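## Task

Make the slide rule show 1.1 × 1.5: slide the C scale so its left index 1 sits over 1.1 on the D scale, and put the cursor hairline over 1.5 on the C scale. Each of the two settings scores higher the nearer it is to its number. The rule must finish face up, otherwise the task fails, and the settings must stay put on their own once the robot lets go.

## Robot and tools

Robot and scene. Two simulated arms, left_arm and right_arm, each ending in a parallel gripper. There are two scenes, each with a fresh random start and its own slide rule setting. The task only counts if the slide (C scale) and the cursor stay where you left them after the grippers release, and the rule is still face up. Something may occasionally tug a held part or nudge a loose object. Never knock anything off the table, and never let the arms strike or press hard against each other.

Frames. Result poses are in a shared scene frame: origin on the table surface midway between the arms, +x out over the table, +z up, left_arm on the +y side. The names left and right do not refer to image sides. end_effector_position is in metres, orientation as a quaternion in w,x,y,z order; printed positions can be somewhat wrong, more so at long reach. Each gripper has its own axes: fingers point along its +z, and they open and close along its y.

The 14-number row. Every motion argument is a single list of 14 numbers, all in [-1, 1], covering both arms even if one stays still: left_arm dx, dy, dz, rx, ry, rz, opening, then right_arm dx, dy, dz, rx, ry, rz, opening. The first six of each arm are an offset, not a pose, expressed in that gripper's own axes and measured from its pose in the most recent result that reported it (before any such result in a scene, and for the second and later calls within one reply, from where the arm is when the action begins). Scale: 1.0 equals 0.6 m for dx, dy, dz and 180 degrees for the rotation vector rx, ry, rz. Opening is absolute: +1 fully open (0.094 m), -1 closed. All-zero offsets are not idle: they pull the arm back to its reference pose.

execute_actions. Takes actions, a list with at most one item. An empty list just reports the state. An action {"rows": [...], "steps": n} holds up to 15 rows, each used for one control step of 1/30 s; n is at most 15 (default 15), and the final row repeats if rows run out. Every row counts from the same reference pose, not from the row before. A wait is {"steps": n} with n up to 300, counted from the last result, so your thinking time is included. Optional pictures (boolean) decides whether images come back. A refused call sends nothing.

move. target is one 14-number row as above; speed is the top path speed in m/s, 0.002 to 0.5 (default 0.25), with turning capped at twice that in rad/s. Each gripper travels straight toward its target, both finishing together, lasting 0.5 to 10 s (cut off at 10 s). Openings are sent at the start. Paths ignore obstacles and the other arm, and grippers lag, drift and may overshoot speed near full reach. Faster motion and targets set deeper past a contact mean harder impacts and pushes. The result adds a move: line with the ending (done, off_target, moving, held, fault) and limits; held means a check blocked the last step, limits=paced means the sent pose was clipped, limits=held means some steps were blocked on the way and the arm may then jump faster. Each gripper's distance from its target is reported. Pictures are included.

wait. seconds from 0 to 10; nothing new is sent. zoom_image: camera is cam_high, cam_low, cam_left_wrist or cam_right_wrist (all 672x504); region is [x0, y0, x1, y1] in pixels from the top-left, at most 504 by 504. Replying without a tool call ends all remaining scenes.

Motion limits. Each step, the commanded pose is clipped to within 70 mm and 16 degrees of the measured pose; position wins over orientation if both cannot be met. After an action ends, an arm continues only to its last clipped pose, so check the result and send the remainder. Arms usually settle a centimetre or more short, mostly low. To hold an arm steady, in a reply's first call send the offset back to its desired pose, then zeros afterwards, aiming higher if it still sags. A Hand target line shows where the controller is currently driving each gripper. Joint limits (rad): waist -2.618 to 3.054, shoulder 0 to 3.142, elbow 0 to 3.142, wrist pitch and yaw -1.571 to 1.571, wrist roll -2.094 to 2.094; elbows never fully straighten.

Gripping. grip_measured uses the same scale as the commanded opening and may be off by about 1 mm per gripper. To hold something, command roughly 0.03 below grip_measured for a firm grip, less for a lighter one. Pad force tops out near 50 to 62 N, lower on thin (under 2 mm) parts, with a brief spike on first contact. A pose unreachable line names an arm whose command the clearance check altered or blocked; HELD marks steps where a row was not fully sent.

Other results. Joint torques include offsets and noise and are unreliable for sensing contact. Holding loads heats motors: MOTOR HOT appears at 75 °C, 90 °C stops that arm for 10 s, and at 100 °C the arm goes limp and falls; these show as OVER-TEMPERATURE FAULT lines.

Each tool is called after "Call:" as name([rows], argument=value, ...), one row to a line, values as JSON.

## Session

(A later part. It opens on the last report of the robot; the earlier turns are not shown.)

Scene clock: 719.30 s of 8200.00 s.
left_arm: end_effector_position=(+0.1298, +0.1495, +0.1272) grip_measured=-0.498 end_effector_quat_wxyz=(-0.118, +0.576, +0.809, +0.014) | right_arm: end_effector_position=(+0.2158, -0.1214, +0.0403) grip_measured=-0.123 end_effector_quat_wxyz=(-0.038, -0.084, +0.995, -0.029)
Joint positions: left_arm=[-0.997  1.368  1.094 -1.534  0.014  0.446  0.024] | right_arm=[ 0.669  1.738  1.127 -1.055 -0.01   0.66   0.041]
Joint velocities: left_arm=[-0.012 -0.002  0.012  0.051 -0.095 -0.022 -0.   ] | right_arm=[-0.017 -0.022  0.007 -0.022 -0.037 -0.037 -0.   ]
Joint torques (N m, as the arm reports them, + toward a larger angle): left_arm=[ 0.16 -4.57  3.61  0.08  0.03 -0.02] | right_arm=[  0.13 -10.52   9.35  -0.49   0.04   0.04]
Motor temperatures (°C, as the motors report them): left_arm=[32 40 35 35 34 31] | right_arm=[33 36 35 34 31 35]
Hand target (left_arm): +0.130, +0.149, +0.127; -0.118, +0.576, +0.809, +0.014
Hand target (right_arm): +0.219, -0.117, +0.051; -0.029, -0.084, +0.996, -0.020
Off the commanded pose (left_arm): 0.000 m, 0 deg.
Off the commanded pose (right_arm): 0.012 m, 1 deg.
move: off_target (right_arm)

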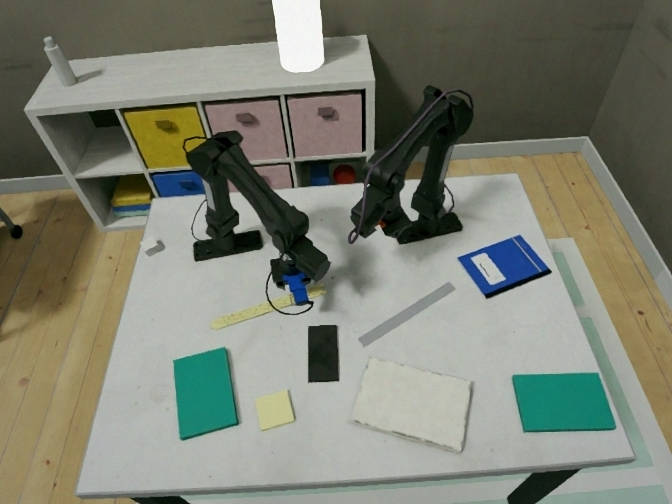

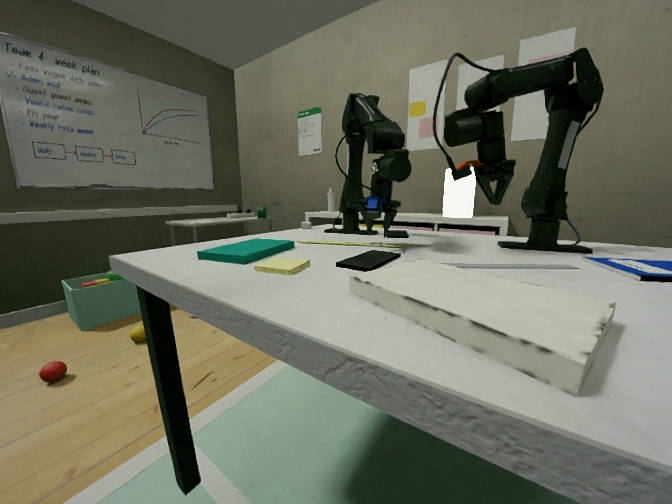

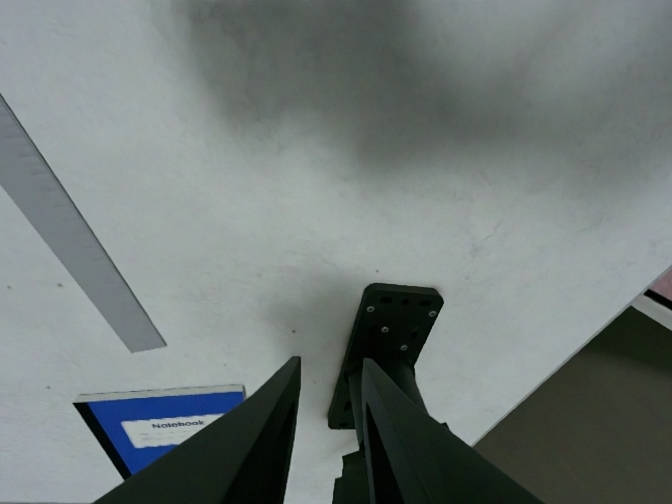

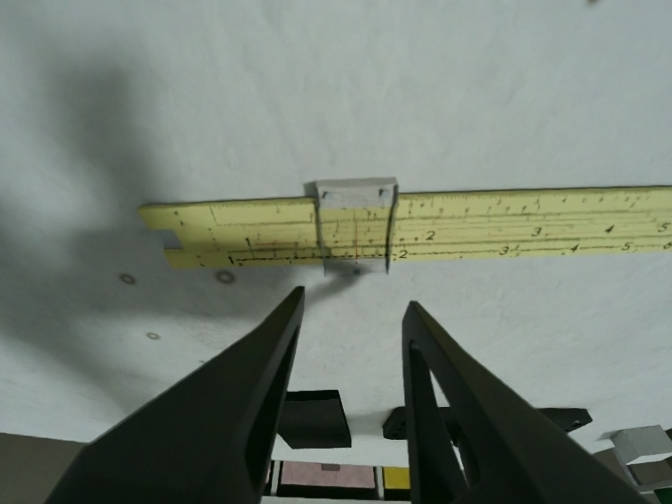

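Call:
move(target=[0,0,0,0,0,0,-0.5, 0.01,-0.022,-0.012,-0.02,0,0,-0.12], speed=0.04)

Call:
zoom_image(camera="cam_right_wrist", region=[290,190,390,270])

Scene clock: 731.63 s of 8200.00 s.
left_arm: end_effector_position=(+0.1298, +0.1495, +0.1272) grip_measured=-0.498 end_effector_quat_wxyz=(-0.118, +0.576, +0.809, +0.014) | right_arm: end_effector_position=(+0.2128, -0.1332, +0.0477) grip_measured=-0.123 end_effector_quat_wxyz=(-0.044, -0.081, +0.996, -0.006)
Joint positions: left_arm=[-0.997  1.368  1.094 -1.534  0.014  0.446  0.024] | right_arm=[ 0.622  1.669  1.08  -1.056 -0.047  0.618  0.041]
Joint velocities: left_arm=[-0.017 -0.012 -0.012  0.022 -0.022  0.007  0.   ] | right_arm=[-0.017  0.002 -0.002 -0.037 -0.095  0.007  0.001]
Joint torques (N m, as the arm reports them, + toward a larger angle): left_arm=[-0.01 -4.55  3.65  0.08  0.   -0.02] | right_arm=[-0.74 -9.89  5.34 -0.15 -0.07 -0.07]
Motor temperatures (°C, as the motors report them): left_arm=[32 40 35 35 34 31] | right_arm=[33 37 35 34 31 35]
Hand target (left_arm): +0.130, +0.149, +0.127; -0.118, +0.576, +0.809, +0.014
Hand target (right_arm): +0.213, -0.135, +0.049; -0.040, -0.083, +0.996, +0.002
Off the commanded pose (left_arm): 0.000 m, 0 deg.
Off the commanded pose (right_arm): 0.002 m, 1 deg.
After step 90, 8.30 s passed at rest.
move: done

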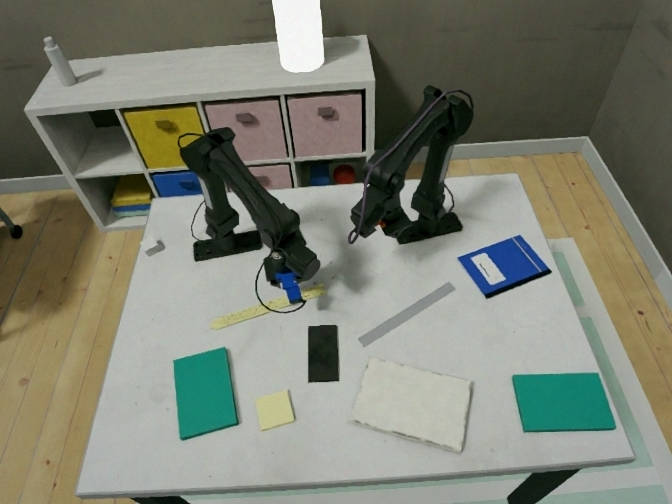

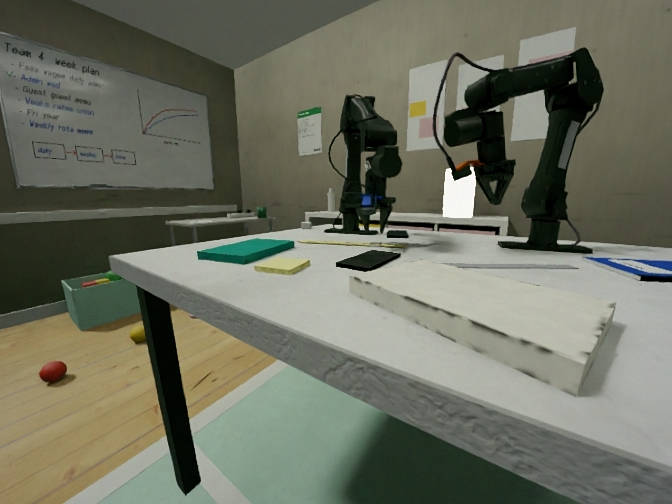

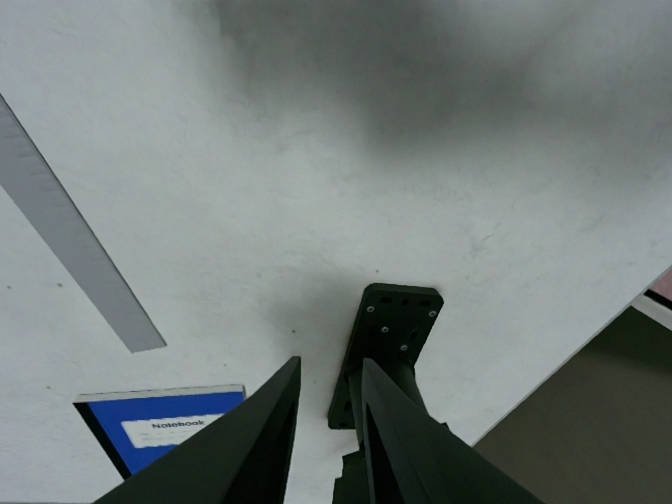

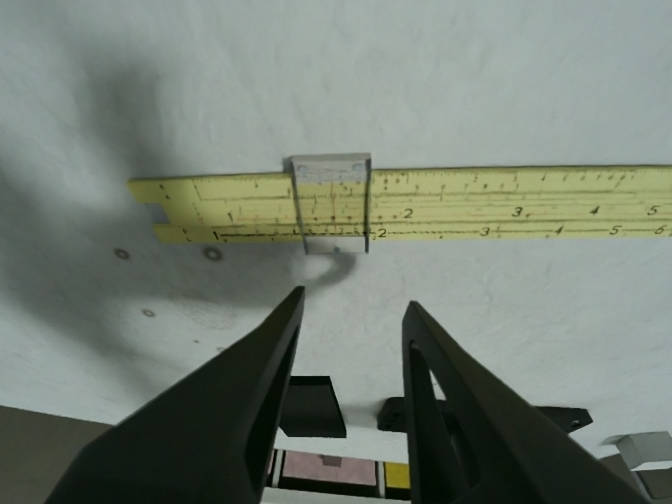

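Region (290, 190, 390, 270) of cam_right_wrist's 672x504 image, scaled by 5.040, with more detail than that image has; it fills the top 403 rows of this view, and the rest is white.

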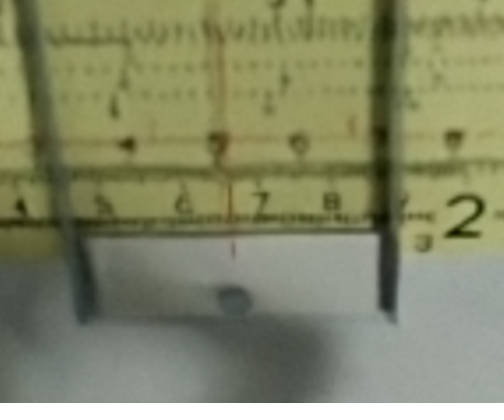

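Call:
zoom_image(camera="cam_right_wrist", region=[315,205,355,240])

Region (315, 205, 355, 240) of cam_right_wrist's 672x504 image, scaled by 12.600, with more detail than that image has; it fills the top 441 rows of this view, and the rest is white.

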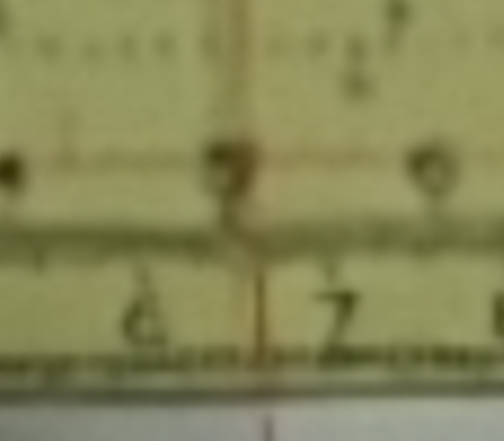

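Call:
move(target=[0,0,0,0,0,0,-0.5, -0.008,0.034,0.036,0.02,0,0,0.0], speed=0.04)

Scene clock: 739.67 s of 8200.00 s.
left_arm: end_effector_position=(+0.1298, +0.1495, +0.1272) grip_measured=-0.498 end_effector_quat_wxyz=(-0.118, +0.576, +0.809, +0.014) | right_arm: end_effector_position=(+0.2030, -0.1235, +0.0224) grip_measured=-0.003 end_effector_quat_wxyz=(-0.062, -0.083, +0.994, -0.046)
Joint positions: left_arm=[-0.997  1.368  1.094 -1.534  0.014  0.446  0.024] | right_arm=[ 0.692  1.783  1.096 -1.037 -0.02   0.683  0.047]
Joint velocities: left_arm=[ 0.012 -0.012 -0.012 -0.037 -0.007  0.022 -0.   ] | right_arm=[-0.012 -0.012 -0.007  0.007  0.007 -0.022 -0.001]
Joint torques (N m, as the arm reports them, + toward a larger angle): left_arm=[ 0.06 -4.55  3.51  0.08  0.01 -0.02] | right_arm=[ 0.49 -7.9   8.91 -0.2   0.09  0.09]
Motor temperatures (°C, as the motors report them): left_arm=[32 40 35 35 34 31] | right_arm=[33 37 35 34 31 35]
Hand target (left_arm): +0.130, +0.149, +0.127; -0.118, +0.576, +0.809, +0.014
Hand target (right_arm): +0.212, -0.113, +0.025; -0.043, -0.082, +0.995, -0.037
Off the commanded pose (left_arm): 0.000 m, 0 deg.
Off the commanded pose (right_arm): 0.015 m, 3 deg.
After step 90, 3.90 s passed at rest.
move: off_target (right_arm)

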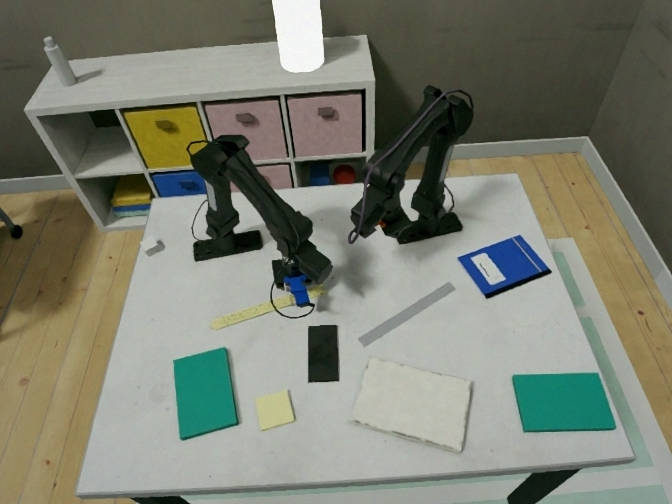

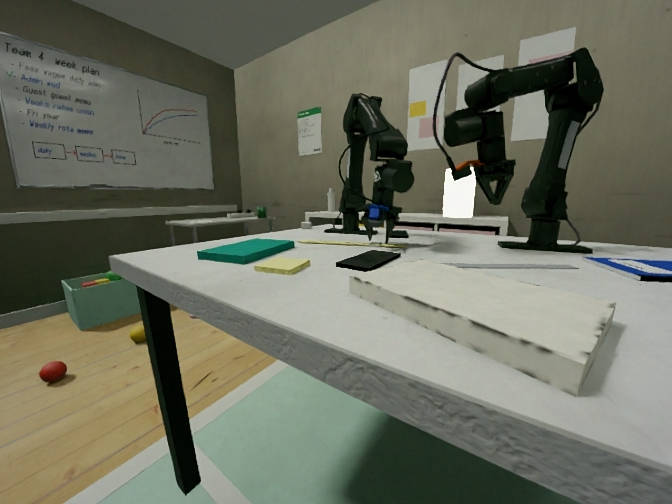

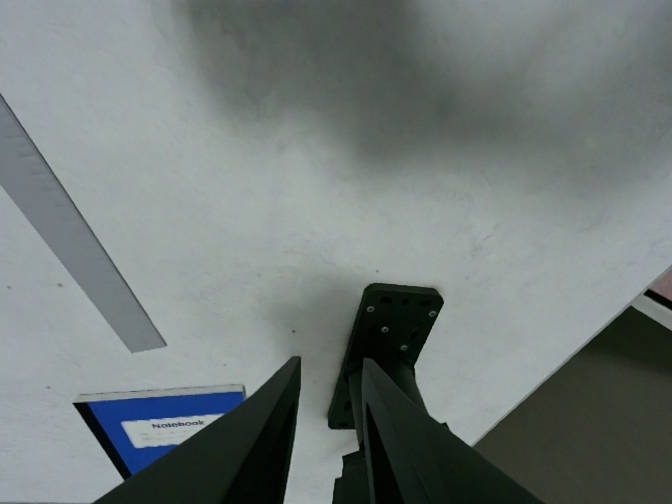

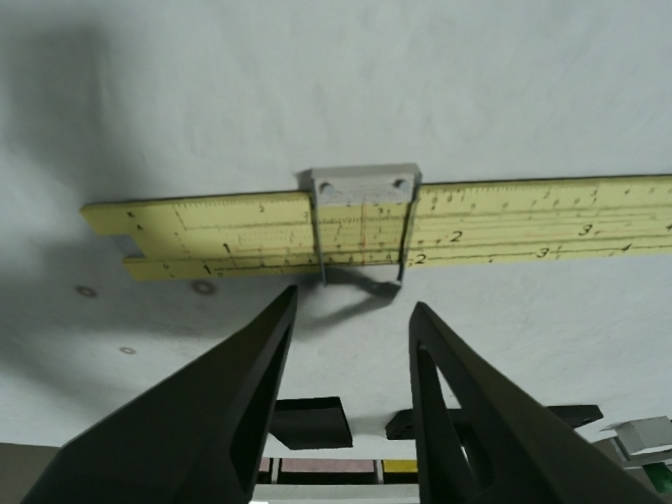

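Call:
move(target=[0,0,0,0,0,0,-0.5, 0,0,-0.025,0,-0.02,0,0.0], speed=0.04)

Call:
move(target=[0,0,0,0,0,0,-0.5, -0.03,0,-0.012,0,0,0,0.0], speed=0.04)

Scene clock: 743.60 s of 8200.00 s.
left_arm: end_effector_position=(+0.1298, +0.1495, +0.1272) grip_measured=-0.498 end_effector_quat_wxyz=(-0.118, +0.576, +0.809, +0.014) | right_arm: end_effector_position=(+0.2052, -0.1208, +0.0318) grip_measured=-0.003 end_effector_quat_wxyz=(-0.039, -0.086, +0.995, -0.041)
Joint positions: left_arm=[-0.997  1.368  1.094 -1.534  0.014  0.446  0.024] | right_arm=[ 0.708  1.744  1.096 -1.037  0.003  0.696  0.047]
Joint velocities: left_arm=[-0.017 -0.007 -0.017 -0.007  0.037  0.007  0.   ] | right_arm=[-0.002  0.002 -0.022 -0.037  0.081  0.022 -0.001]
Joint torques (N m, as the arm reports them, + toward a larger angle): left_arm=[ 0.   -4.51  3.68  0.1   0.01  0.01] | right_arm=[  1.05 -10.59   6.47  -0.4    0.12   0.09]
Motor temperatures (°C, as the motors report them): left_arm=[32 40 35 35 34 31] | right_arm=[33 37 35 34 31 35]
Hand target (left_arm): +0.130, +0.149, +0.127; -0.118, +0.576, +0.809, +0.014
Hand target (right_arm): +0.204, -0.122, +0.037; -0.031, -0.085, +0.995, -0.043
Off the commanded pose (left_arm): 0.000 m, 0 deg.
Off the commanded pose (right_arm): 0.006 m, 1 deg.
move: done

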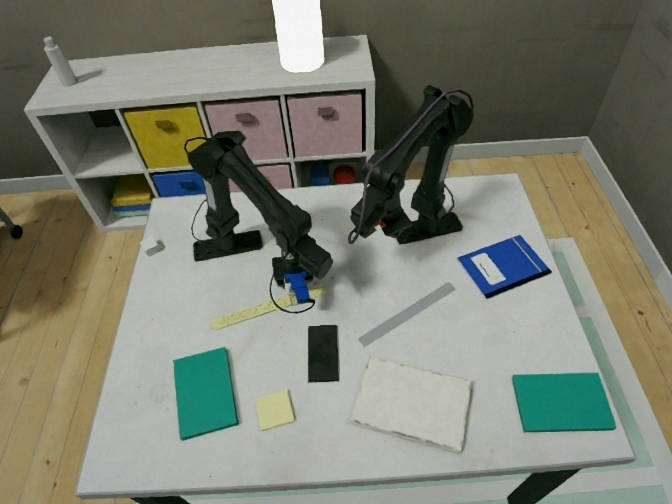

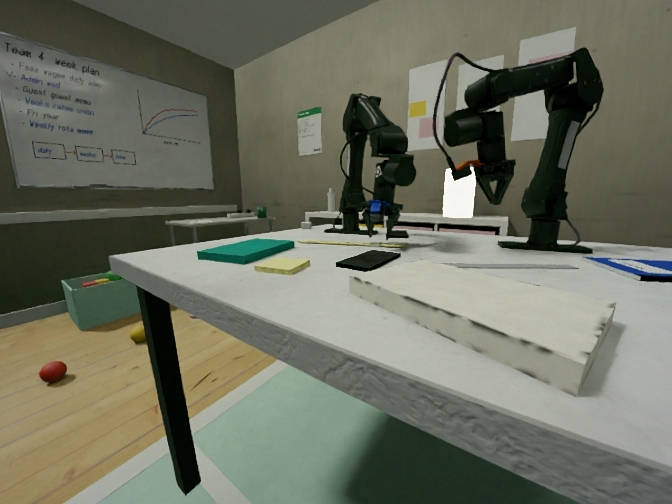

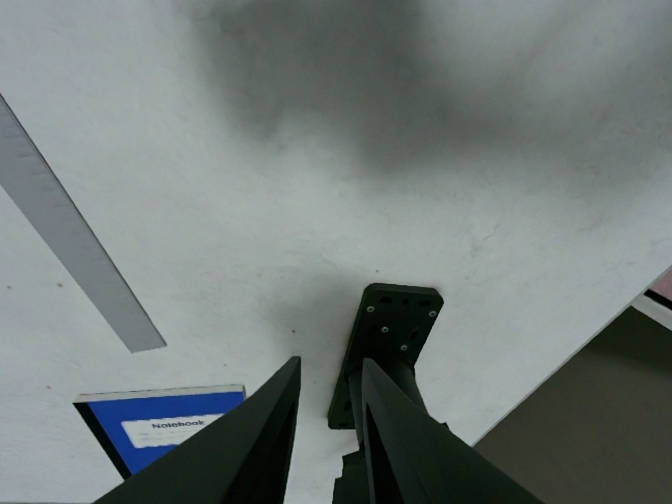

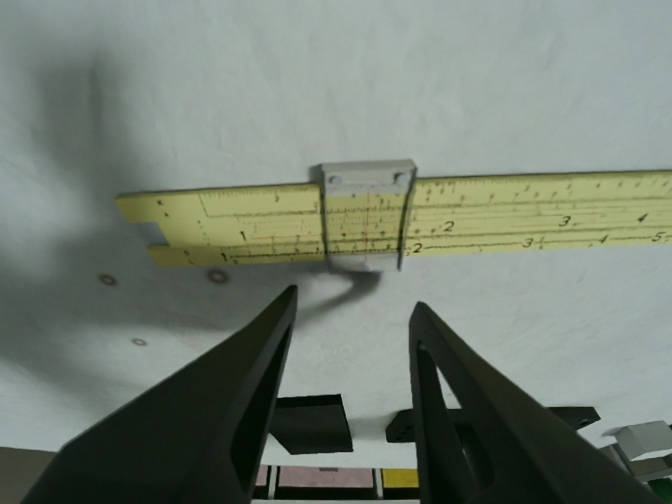

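Scene clock: 744.37 s of 8200.00 s.
left_arm: end_effector_position=(+0.1298, +0.1495, +0.1272) grip_measured=-0.498 end_effector_quat_wxyz=(-0.118, +0.576, +0.809, +0.014) | right_arm: end_effector_position=(+0.2189, -0.1176, +0.0334) grip_measured=-0.003 end_effector_quat_wxyz=(-0.039, -0.084, +0.995, -0.038)
Joint positions: left_arm=[-0.997  1.368  1.094 -1.534  0.014  0.446  0.024] | right_arm=[ 0.678  1.778  1.145 -1.046  0.003  0.669  0.047]
Joint velocities: left_arm=[ 0.002  0.002  0.007 -0.022  0.037 -0.037  0.001] | right_arm=[-0.002  0.007  0.002 -0.066  0.022  0.022  0.001]
Joint torques (N m, as the arm reports them, + toward a larger angle): left_arm=[ 0.02 -4.49  3.64  0.09 -0.01 -0.03] | right_arm=[-0.58 -7.94  9.47 -0.48  0.06 -0.09]
Motor temperatures (°C, as the motors report them): left_arm=[32 40 35 35 34 31] | right_arm=[33 37 35 34 31 35]
Hand target (left_arm): +0.130, +0.149, +0.127; -0.118, +0.576, +0.809, +0.014
Hand target (right_arm): +0.223, -0.118, +0.037; -0.039, -0.086, +0.995, -0.041
Off the commanded pose (left_arm): 0.000 m, 0 deg.
Off the commanded pose (right_arm): 0.006 m, 0 deg.
move: done

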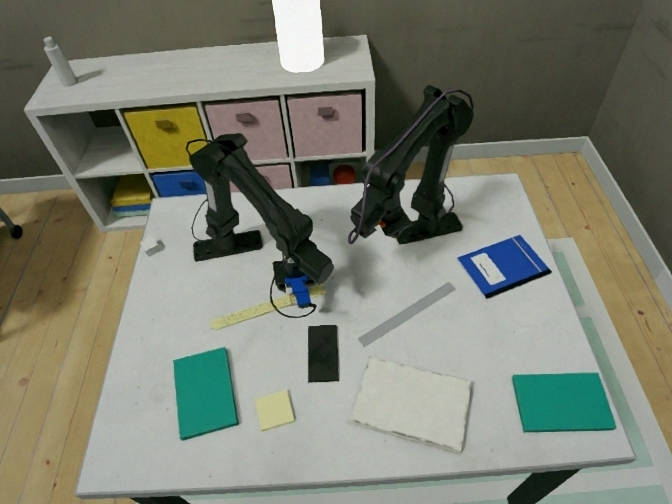

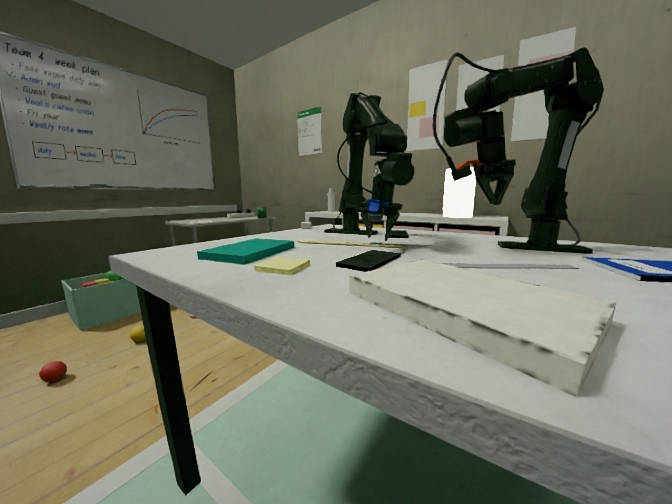

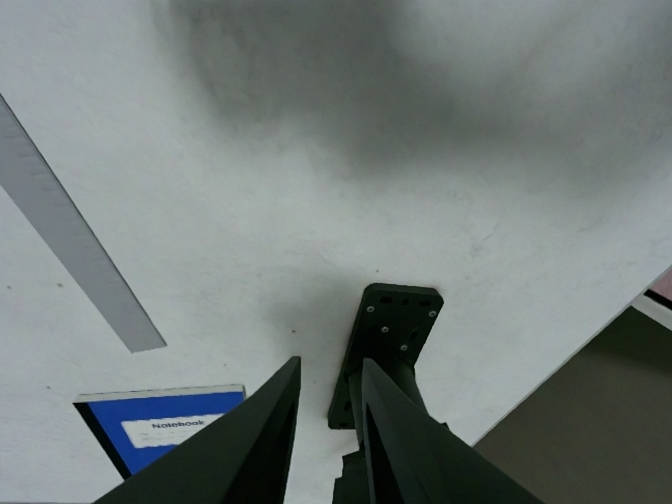

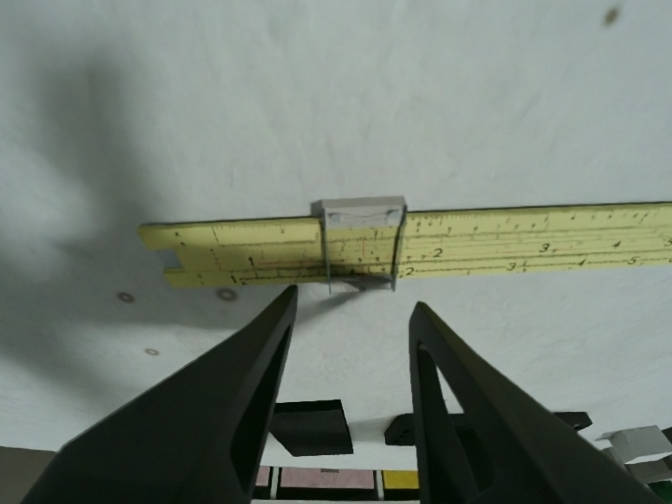

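Call:
move(target=[0,0,0,0,0,0,-0.5, 0.004,0,0.028,-0.008,0,0,0.0], speed=0.02)

Scene clock: 747.33 s of 8200.00 s.
left_arm: end_effector_position=(+0.1298, +0.1495, +0.1272) grip_measured=-0.498 end_effector_quat_wxyz=(-0.118, +0.576, +0.809, +0.014) | right_arm: end_effector_position=(+0.2143, -0.1199, +0.0225) grip_measured=-0.003 end_effector_quat_wxyz=(-0.043, -0.085, +0.995, -0.035)
Joint positions: left_arm=[-0.997  1.368  1.094 -1.534  0.014  0.446  0.024] | right_arm=[ 0.678  1.779  1.099 -1.    -0.008  0.667  0.047]
Joint velocities: left_arm=[-0.002  0.002 -0.027  0.022 -0.022  0.007 -0.   ] | right_arm=[-0.017  0.017 -0.002 -0.022 -0.037 -0.022  0.001]
Joint torques (N m, as the arm reports them, + toward a larger angle): left_arm=[ 0.06 -4.59  3.61  0.06  0.04 -0.03] | right_arm=[-0.41 -8.99  4.33  0.03 -0.05 -0.06]
Motor temperatures (°C, as the motors report them): left_arm=[32 40 35 35 34 31] | right_arm=[33 37 35 34 31 35]
Hand target (left_arm): +0.130, +0.149, +0.127; -0.118, +0.576, +0.809, +0.014
Hand target (right_arm): +0.216, -0.120, +0.017; -0.040, -0.084, +0.995, -0.026
Off the commanded pose (left_arm): 0.000 m, 0 deg.
Off the commanded pose (right_arm): 0.006 m, 1 deg.
move: done

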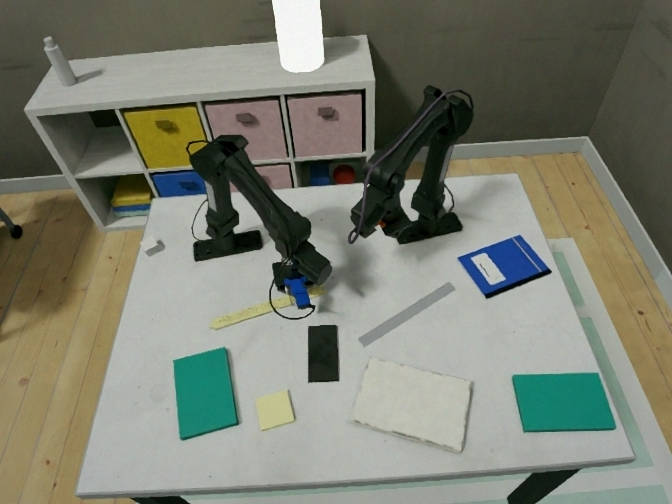

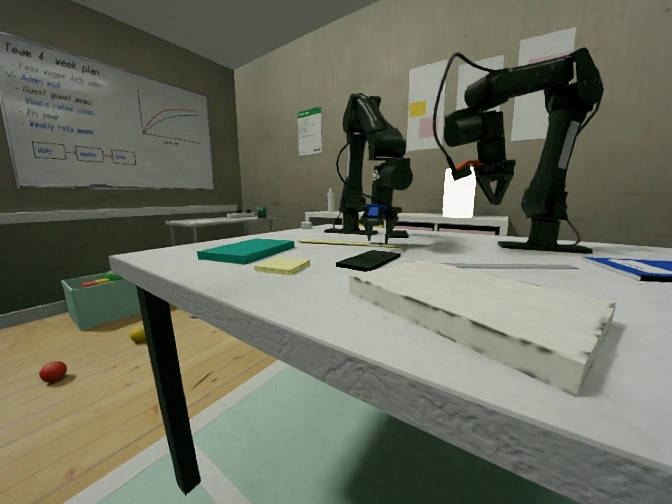

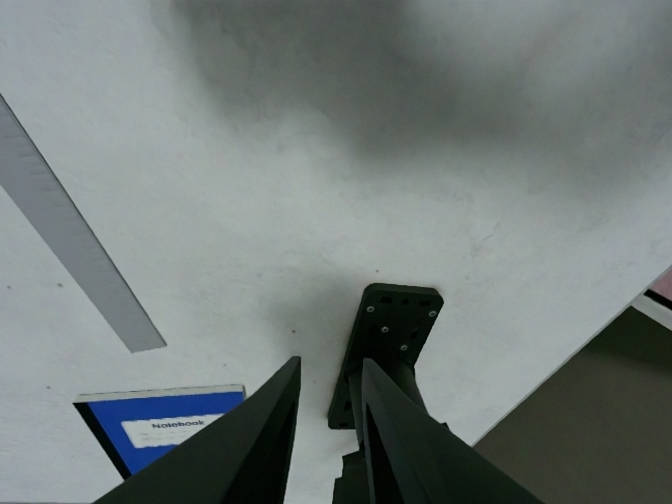

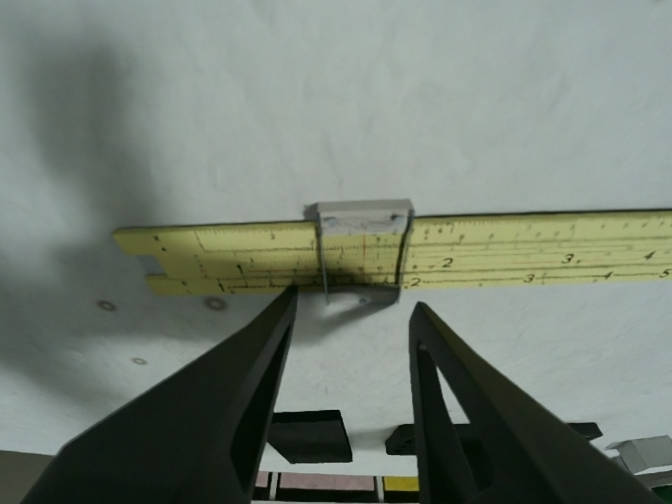

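Call:
execute_actions(actions=[])

Scene clock: 761.07 s of 8200.00 s.
left_arm: end_effector_position=(+0.1298, +0.1495, +0.1272) grip_measured=-0.498 end_effector_quat_wxyz=(-0.118, +0.576, +0.809, +0.014) | right_arm: end_effector_position=(+0.2143, -0.1199, +0.0225) grip_measured=-0.003 end_effector_quat_wxyz=(-0.043, -0.085, +0.995, -0.035)
Joint positions: left_arm=[-0.997  1.368  1.094 -1.534  0.014  0.446  0.024] | right_arm=[ 0.678  1.779  1.099 -1.    -0.008  0.667  0.047]
Joint velocities: left_arm=[-0.007  0.007 -0.007 -0.051 -0.007  0.051  0.001] | right_arm=[ 0.007 -0.012 -0.007 -0.022  0.051 -0.022 -0.001]
Joint torques (N m, as the arm reports them, + toward a larger angle): left_arm=[-0.05 -4.41  3.61  0.1   0.02  0.  ] | right_arm=[-0.78 -8.88  4.15  0.07 -0.07 -0.04]
Motor temperatures (°C, as the motors report them): left_arm=[32 40 35 35 34 31] | right_arm=[33 37 35 34 31 35]
Hand target (left_arm): +0.130, +0.149, +0.127; -0.118, +0.576, +0.809, +0.014
Hand target (right_arm): +0.216, -0.120, +0.017; -0.040, -0.084, +0.995, -0.026
Off the commanded pose (left_arm): 0.000 m, 0 deg.
Off the commanded pose (right_arm): 0.006 m, 1 deg.
Steps of this call (steps 1 to 90: nothing new was sent; then 10.73 s passed at rest). Readings (end_effector_position):
1: left_arm (+0.1298, +0.1495, +0.1272) | right_arm (+0.2143, -0.1199, +0.0225)
2: left_arm (+0.1298, +0.1495, +0.1272) | right_arm (+0.2143, -0.1199, +0.0225)
4: left_arm (+0.1298, +0.1495, +0.1272) | right_arm (+0.2143, -0.1199, +0.0225)
8: left_arm (+0.1298, +0.1495, +0.1272) | right_arm (+0.2143, -0.1199, +0.0225)
90: the state above

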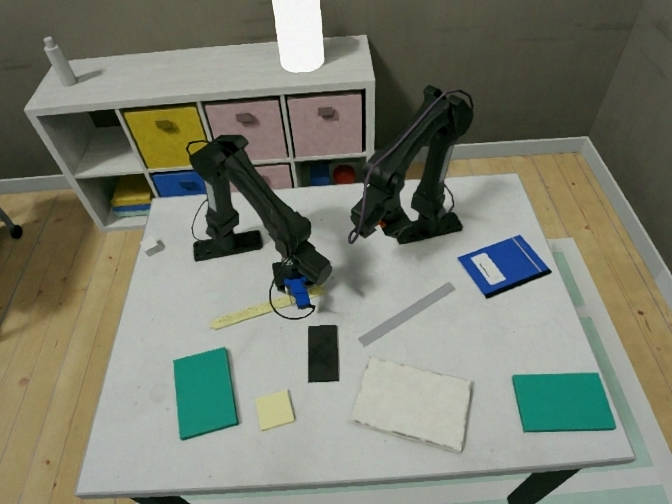

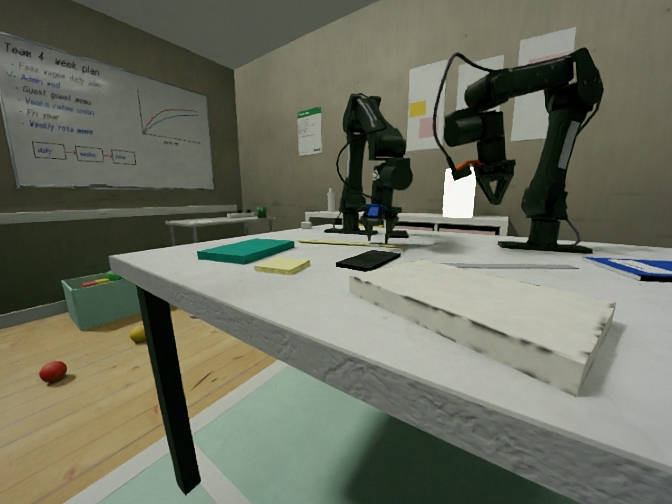

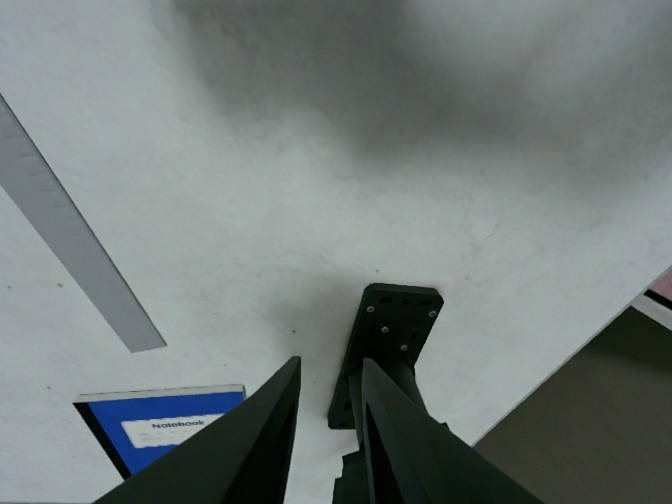

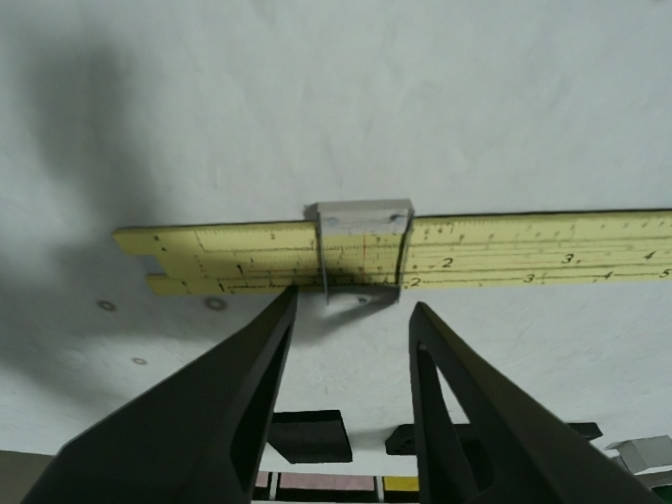

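Call:
move(target=[0,0,0,0,0,0,-0.5, -0.013,0,-0.004,0,0,0,0.0], speed=0.02)

Scene clock: 763.17 s of 8200.00 s.
left_arm: end_effector_position=(+0.1298, +0.1495, +0.1272) grip_measured=-0.498 end_effector_quat_wxyz=(-0.118, +0.576, +0.809, +0.014) | right_arm: end_effector_position=(+0.2160, -0.1195, +0.0230) grip_measured=-0.003 end_effector_quat_wxyz=(-0.044, -0.085, +0.995, -0.033)
Joint positions: left_arm=[-0.997  1.368  1.094 -1.534  0.014  0.446  0.024] | right_arm=[ 0.672  1.783  1.105 -1.003 -0.012  0.659  0.047]
Joint velocities: left_arm=[-0.002 -0.012  0.012 -0.022 -0.007 -0.022  0.   ] | right_arm=[-0.012 -0.022  0.007  0.037  0.051 -0.022  0.001]
Joint torques (N m, as the arm reports them, + toward a larger angle): left_arm=[ 0.09 -4.45  3.64  0.09  0.    0.  ] | right_arm=[-0.73 -7.39  8.86 -0.42  0.07 -0.09]
Motor temperatures (°C, as the motors report them): left_arm=[32 40 35 35 34 31] | right_arm=[33 37 35 34 31 35]
Hand target (left_arm): +0.130, +0.149, +0.127; -0.118, +0.576, +0.809, +0.014
Hand target (right_arm): +0.222, -0.119, +0.024; -0.042, -0.085, +0.995, -0.035
Off the commanded pose (left_arm): 0.000 m, 0 deg.
Off the commanded pose (right_arm): 0.006 m, 0 deg.
move: done

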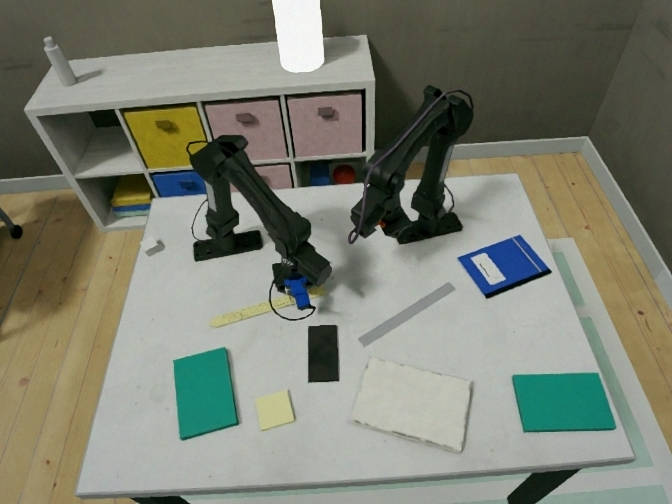

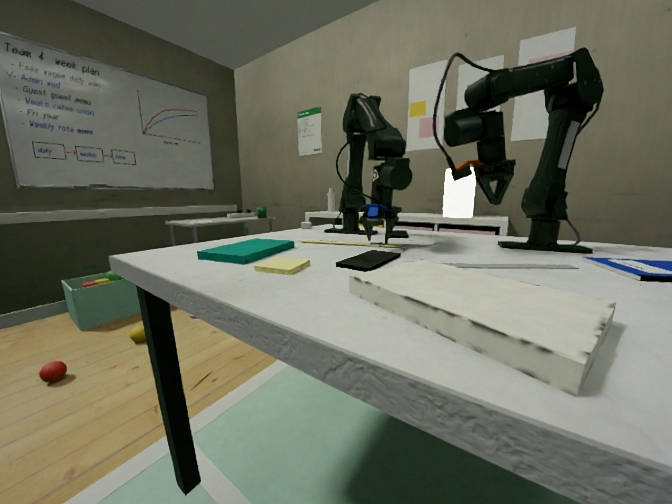

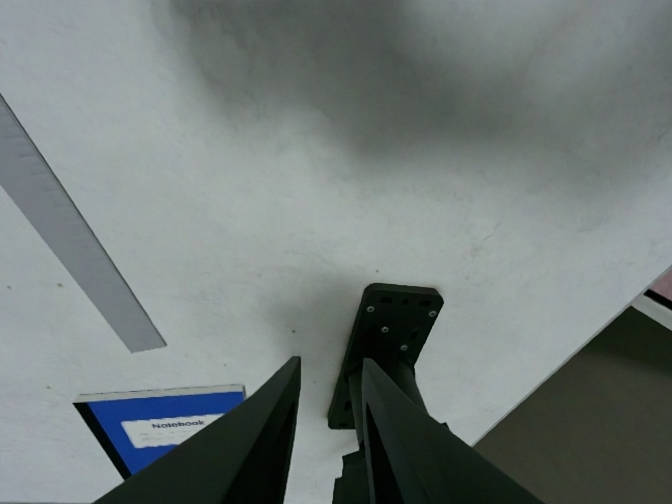

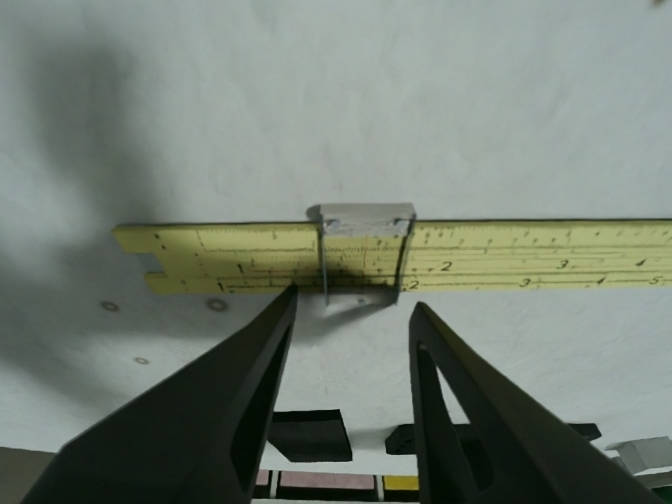

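Call:
move(target=[0,0,0,0,0,0,-0.5, -0.012,0,0.0,0,0,0,0.0], speed=0.02)

Scene clock: 765.03 s of 8200.00 s.
left_arm: end_effector_position=(+0.1298, +0.1495, +0.1272) grip_measured=-0.498 end_effector_quat_wxyz=(-0.118, +0.576, +0.809, +0.014) | right_arm: end_effector_position=(+0.2167, -0.1203, +0.0226) grip_measured=-0.003 end_effector_quat_wxyz=(-0.046, -0.085, +0.995, -0.032)
Joint positions: left_arm=[-0.997  1.368  1.094 -1.534  0.014  0.446  0.024] | right_arm=[ 0.666  1.784  1.105 -1.003 -0.015  0.654  0.047]
Joint velocities: left_arm=[ 0.012 -0.002  0.007  0.007 -0.066  0.051 -0.   ] | right_arm=[ 0.007 -0.002  0.007 -0.022 -0.022  0.037 -0.   ]
Joint torques (N m, as the arm reports them, + toward a larger angle): left_arm=[ 0.14 -4.44  3.58  0.09  0.02  0.  ] | right_arm=[-0.79 -7.01  8.63 -0.26  0.04 -0.07]
Motor temperatures (°C, as the motors report them): left_arm=[32 40 35 35 34 31] | right_arm=[33 37 35 34 31 35]
Hand target (left_arm): +0.130, +0.149, +0.127; -0.118, +0.576, +0.809, +0.014
Hand target (right_arm): +0.223, -0.118, +0.022; -0.044, -0.085, +0.995, -0.032
Off the commanded pose (left_arm): 0.000 m, 0 deg.
Off the commanded pose (right_arm): 0.007 m, 0 deg.
move: done

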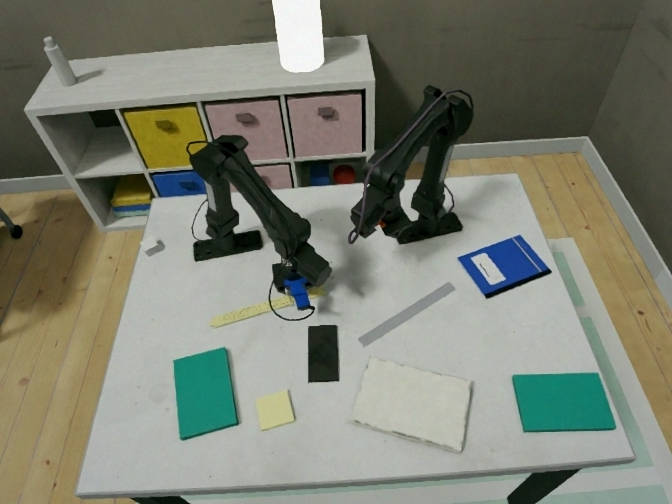

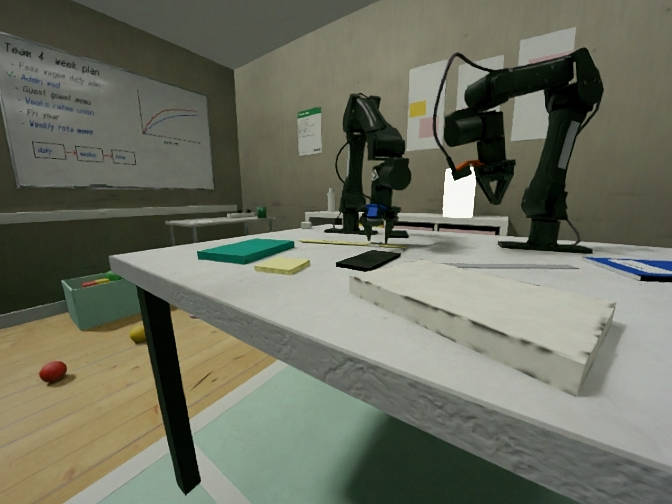

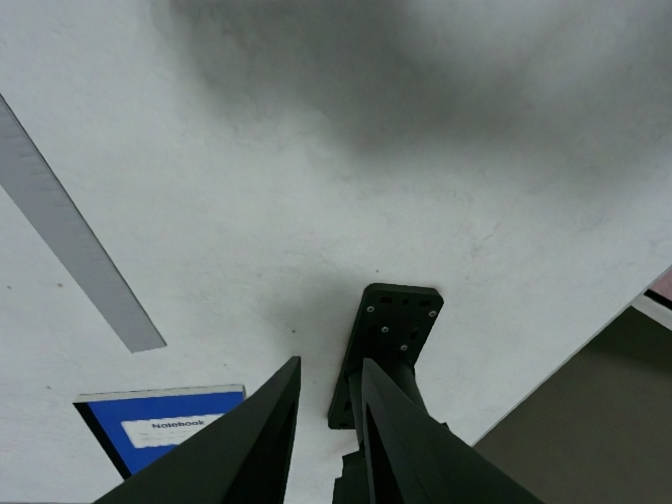

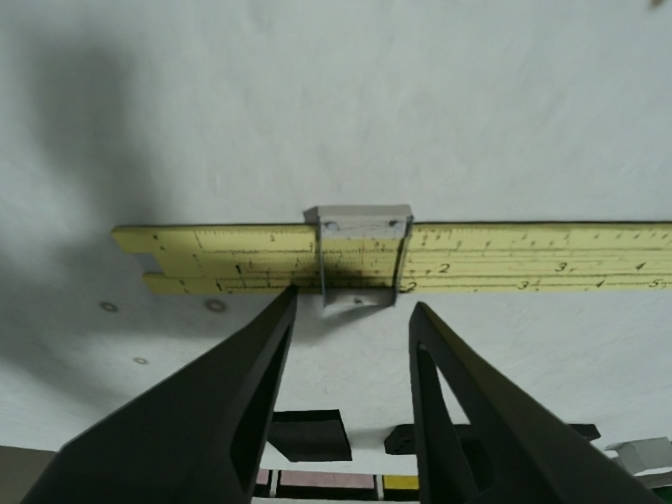

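Call:
move(target=[0,0,0,0,0,0,-0.5, -0.016,0.0,-0.018,0,0,0,0.0], speed=0.03)

Scene clock: 767.13 s of 8200.00 s.
left_arm: end_effector_position=(+0.1298, +0.1495, +0.1272) grip_measured=-0.498 end_effector_quat_wxyz=(-0.118, +0.576, +0.809, +0.014) | right_arm: end_effector_position=(+0.2232, -0.1177, +0.0298) grip_measured=-0.003 end_effector_quat_wxyz=(-0.043, -0.085, +0.995, -0.028)
Joint positions: left_arm=[-0.997  1.368  1.094 -1.534  0.014  0.446  0.024] | right_arm=[ 0.655  1.785  1.139 -1.025 -0.015  0.645  0.047]
Joint velocities: left_arm=[ 0.007 -0.002  0.012  0.022  0.037 -0.051 -0.   ] | right_arm=[-0.017  0.051 -0.012 -0.007  0.007 -0.022 -0.001]
Joint torques (N m, as the arm reports them, + toward a larger angle): left_arm=[ 0.08 -4.59  3.67  0.08  0.02  0.01] | right_arm=[-0.66 -7.81  9.22 -0.48  0.08 -0.1 ]
Motor temperatures (°C, as the motors report them): left_arm=[32 40 35 35 34 31] | right_arm=[33 37 35 34 31 35]
Hand target (left_arm): +0.130, +0.149, +0.127; -0.118, +0.576, +0.809, +0.014
Hand target (right_arm): +0.227, -0.118, +0.032; -0.045, -0.085, +0.995, -0.032
Off the commanded pose (left_arm): 0.000 m, 0 deg.
Off the commanded pose (right_arm): 0.005 m, 1 deg.
move: done

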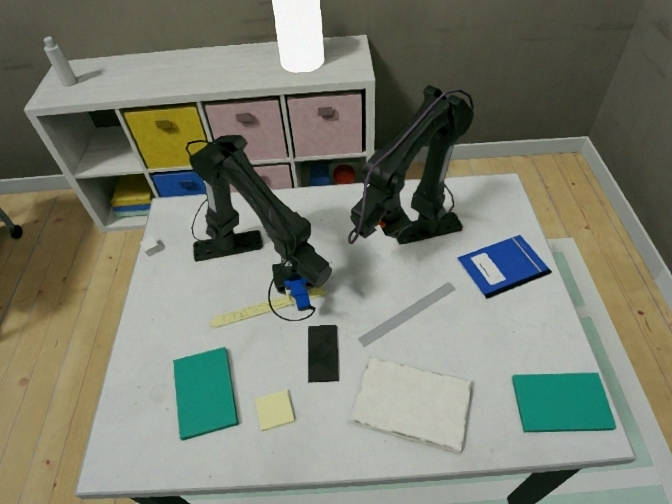

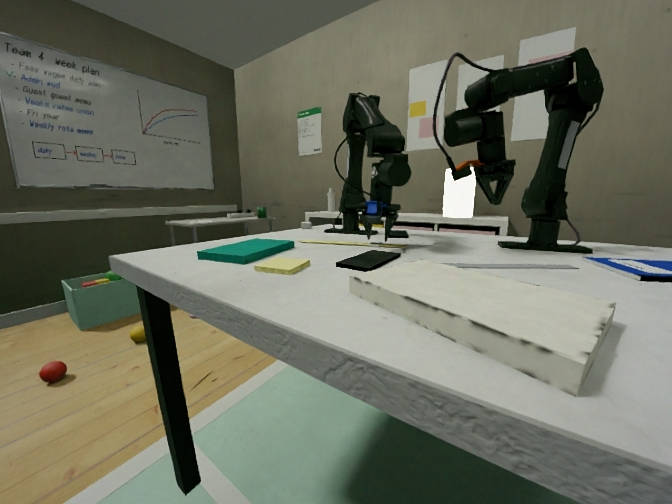

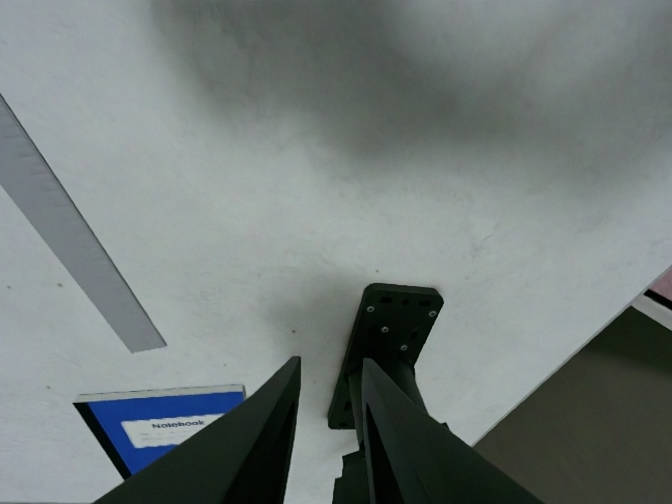

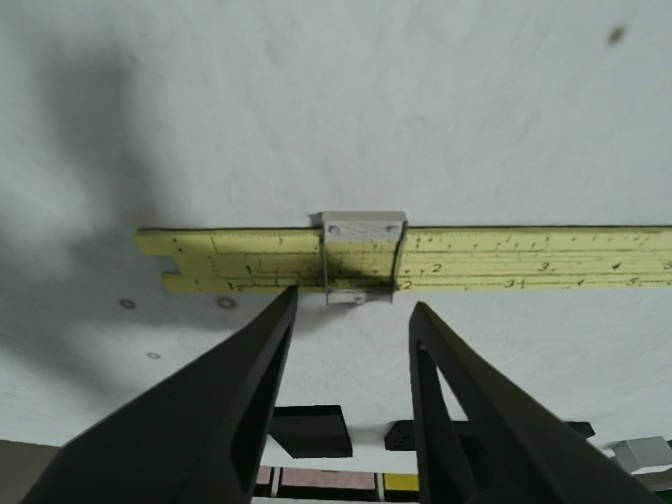

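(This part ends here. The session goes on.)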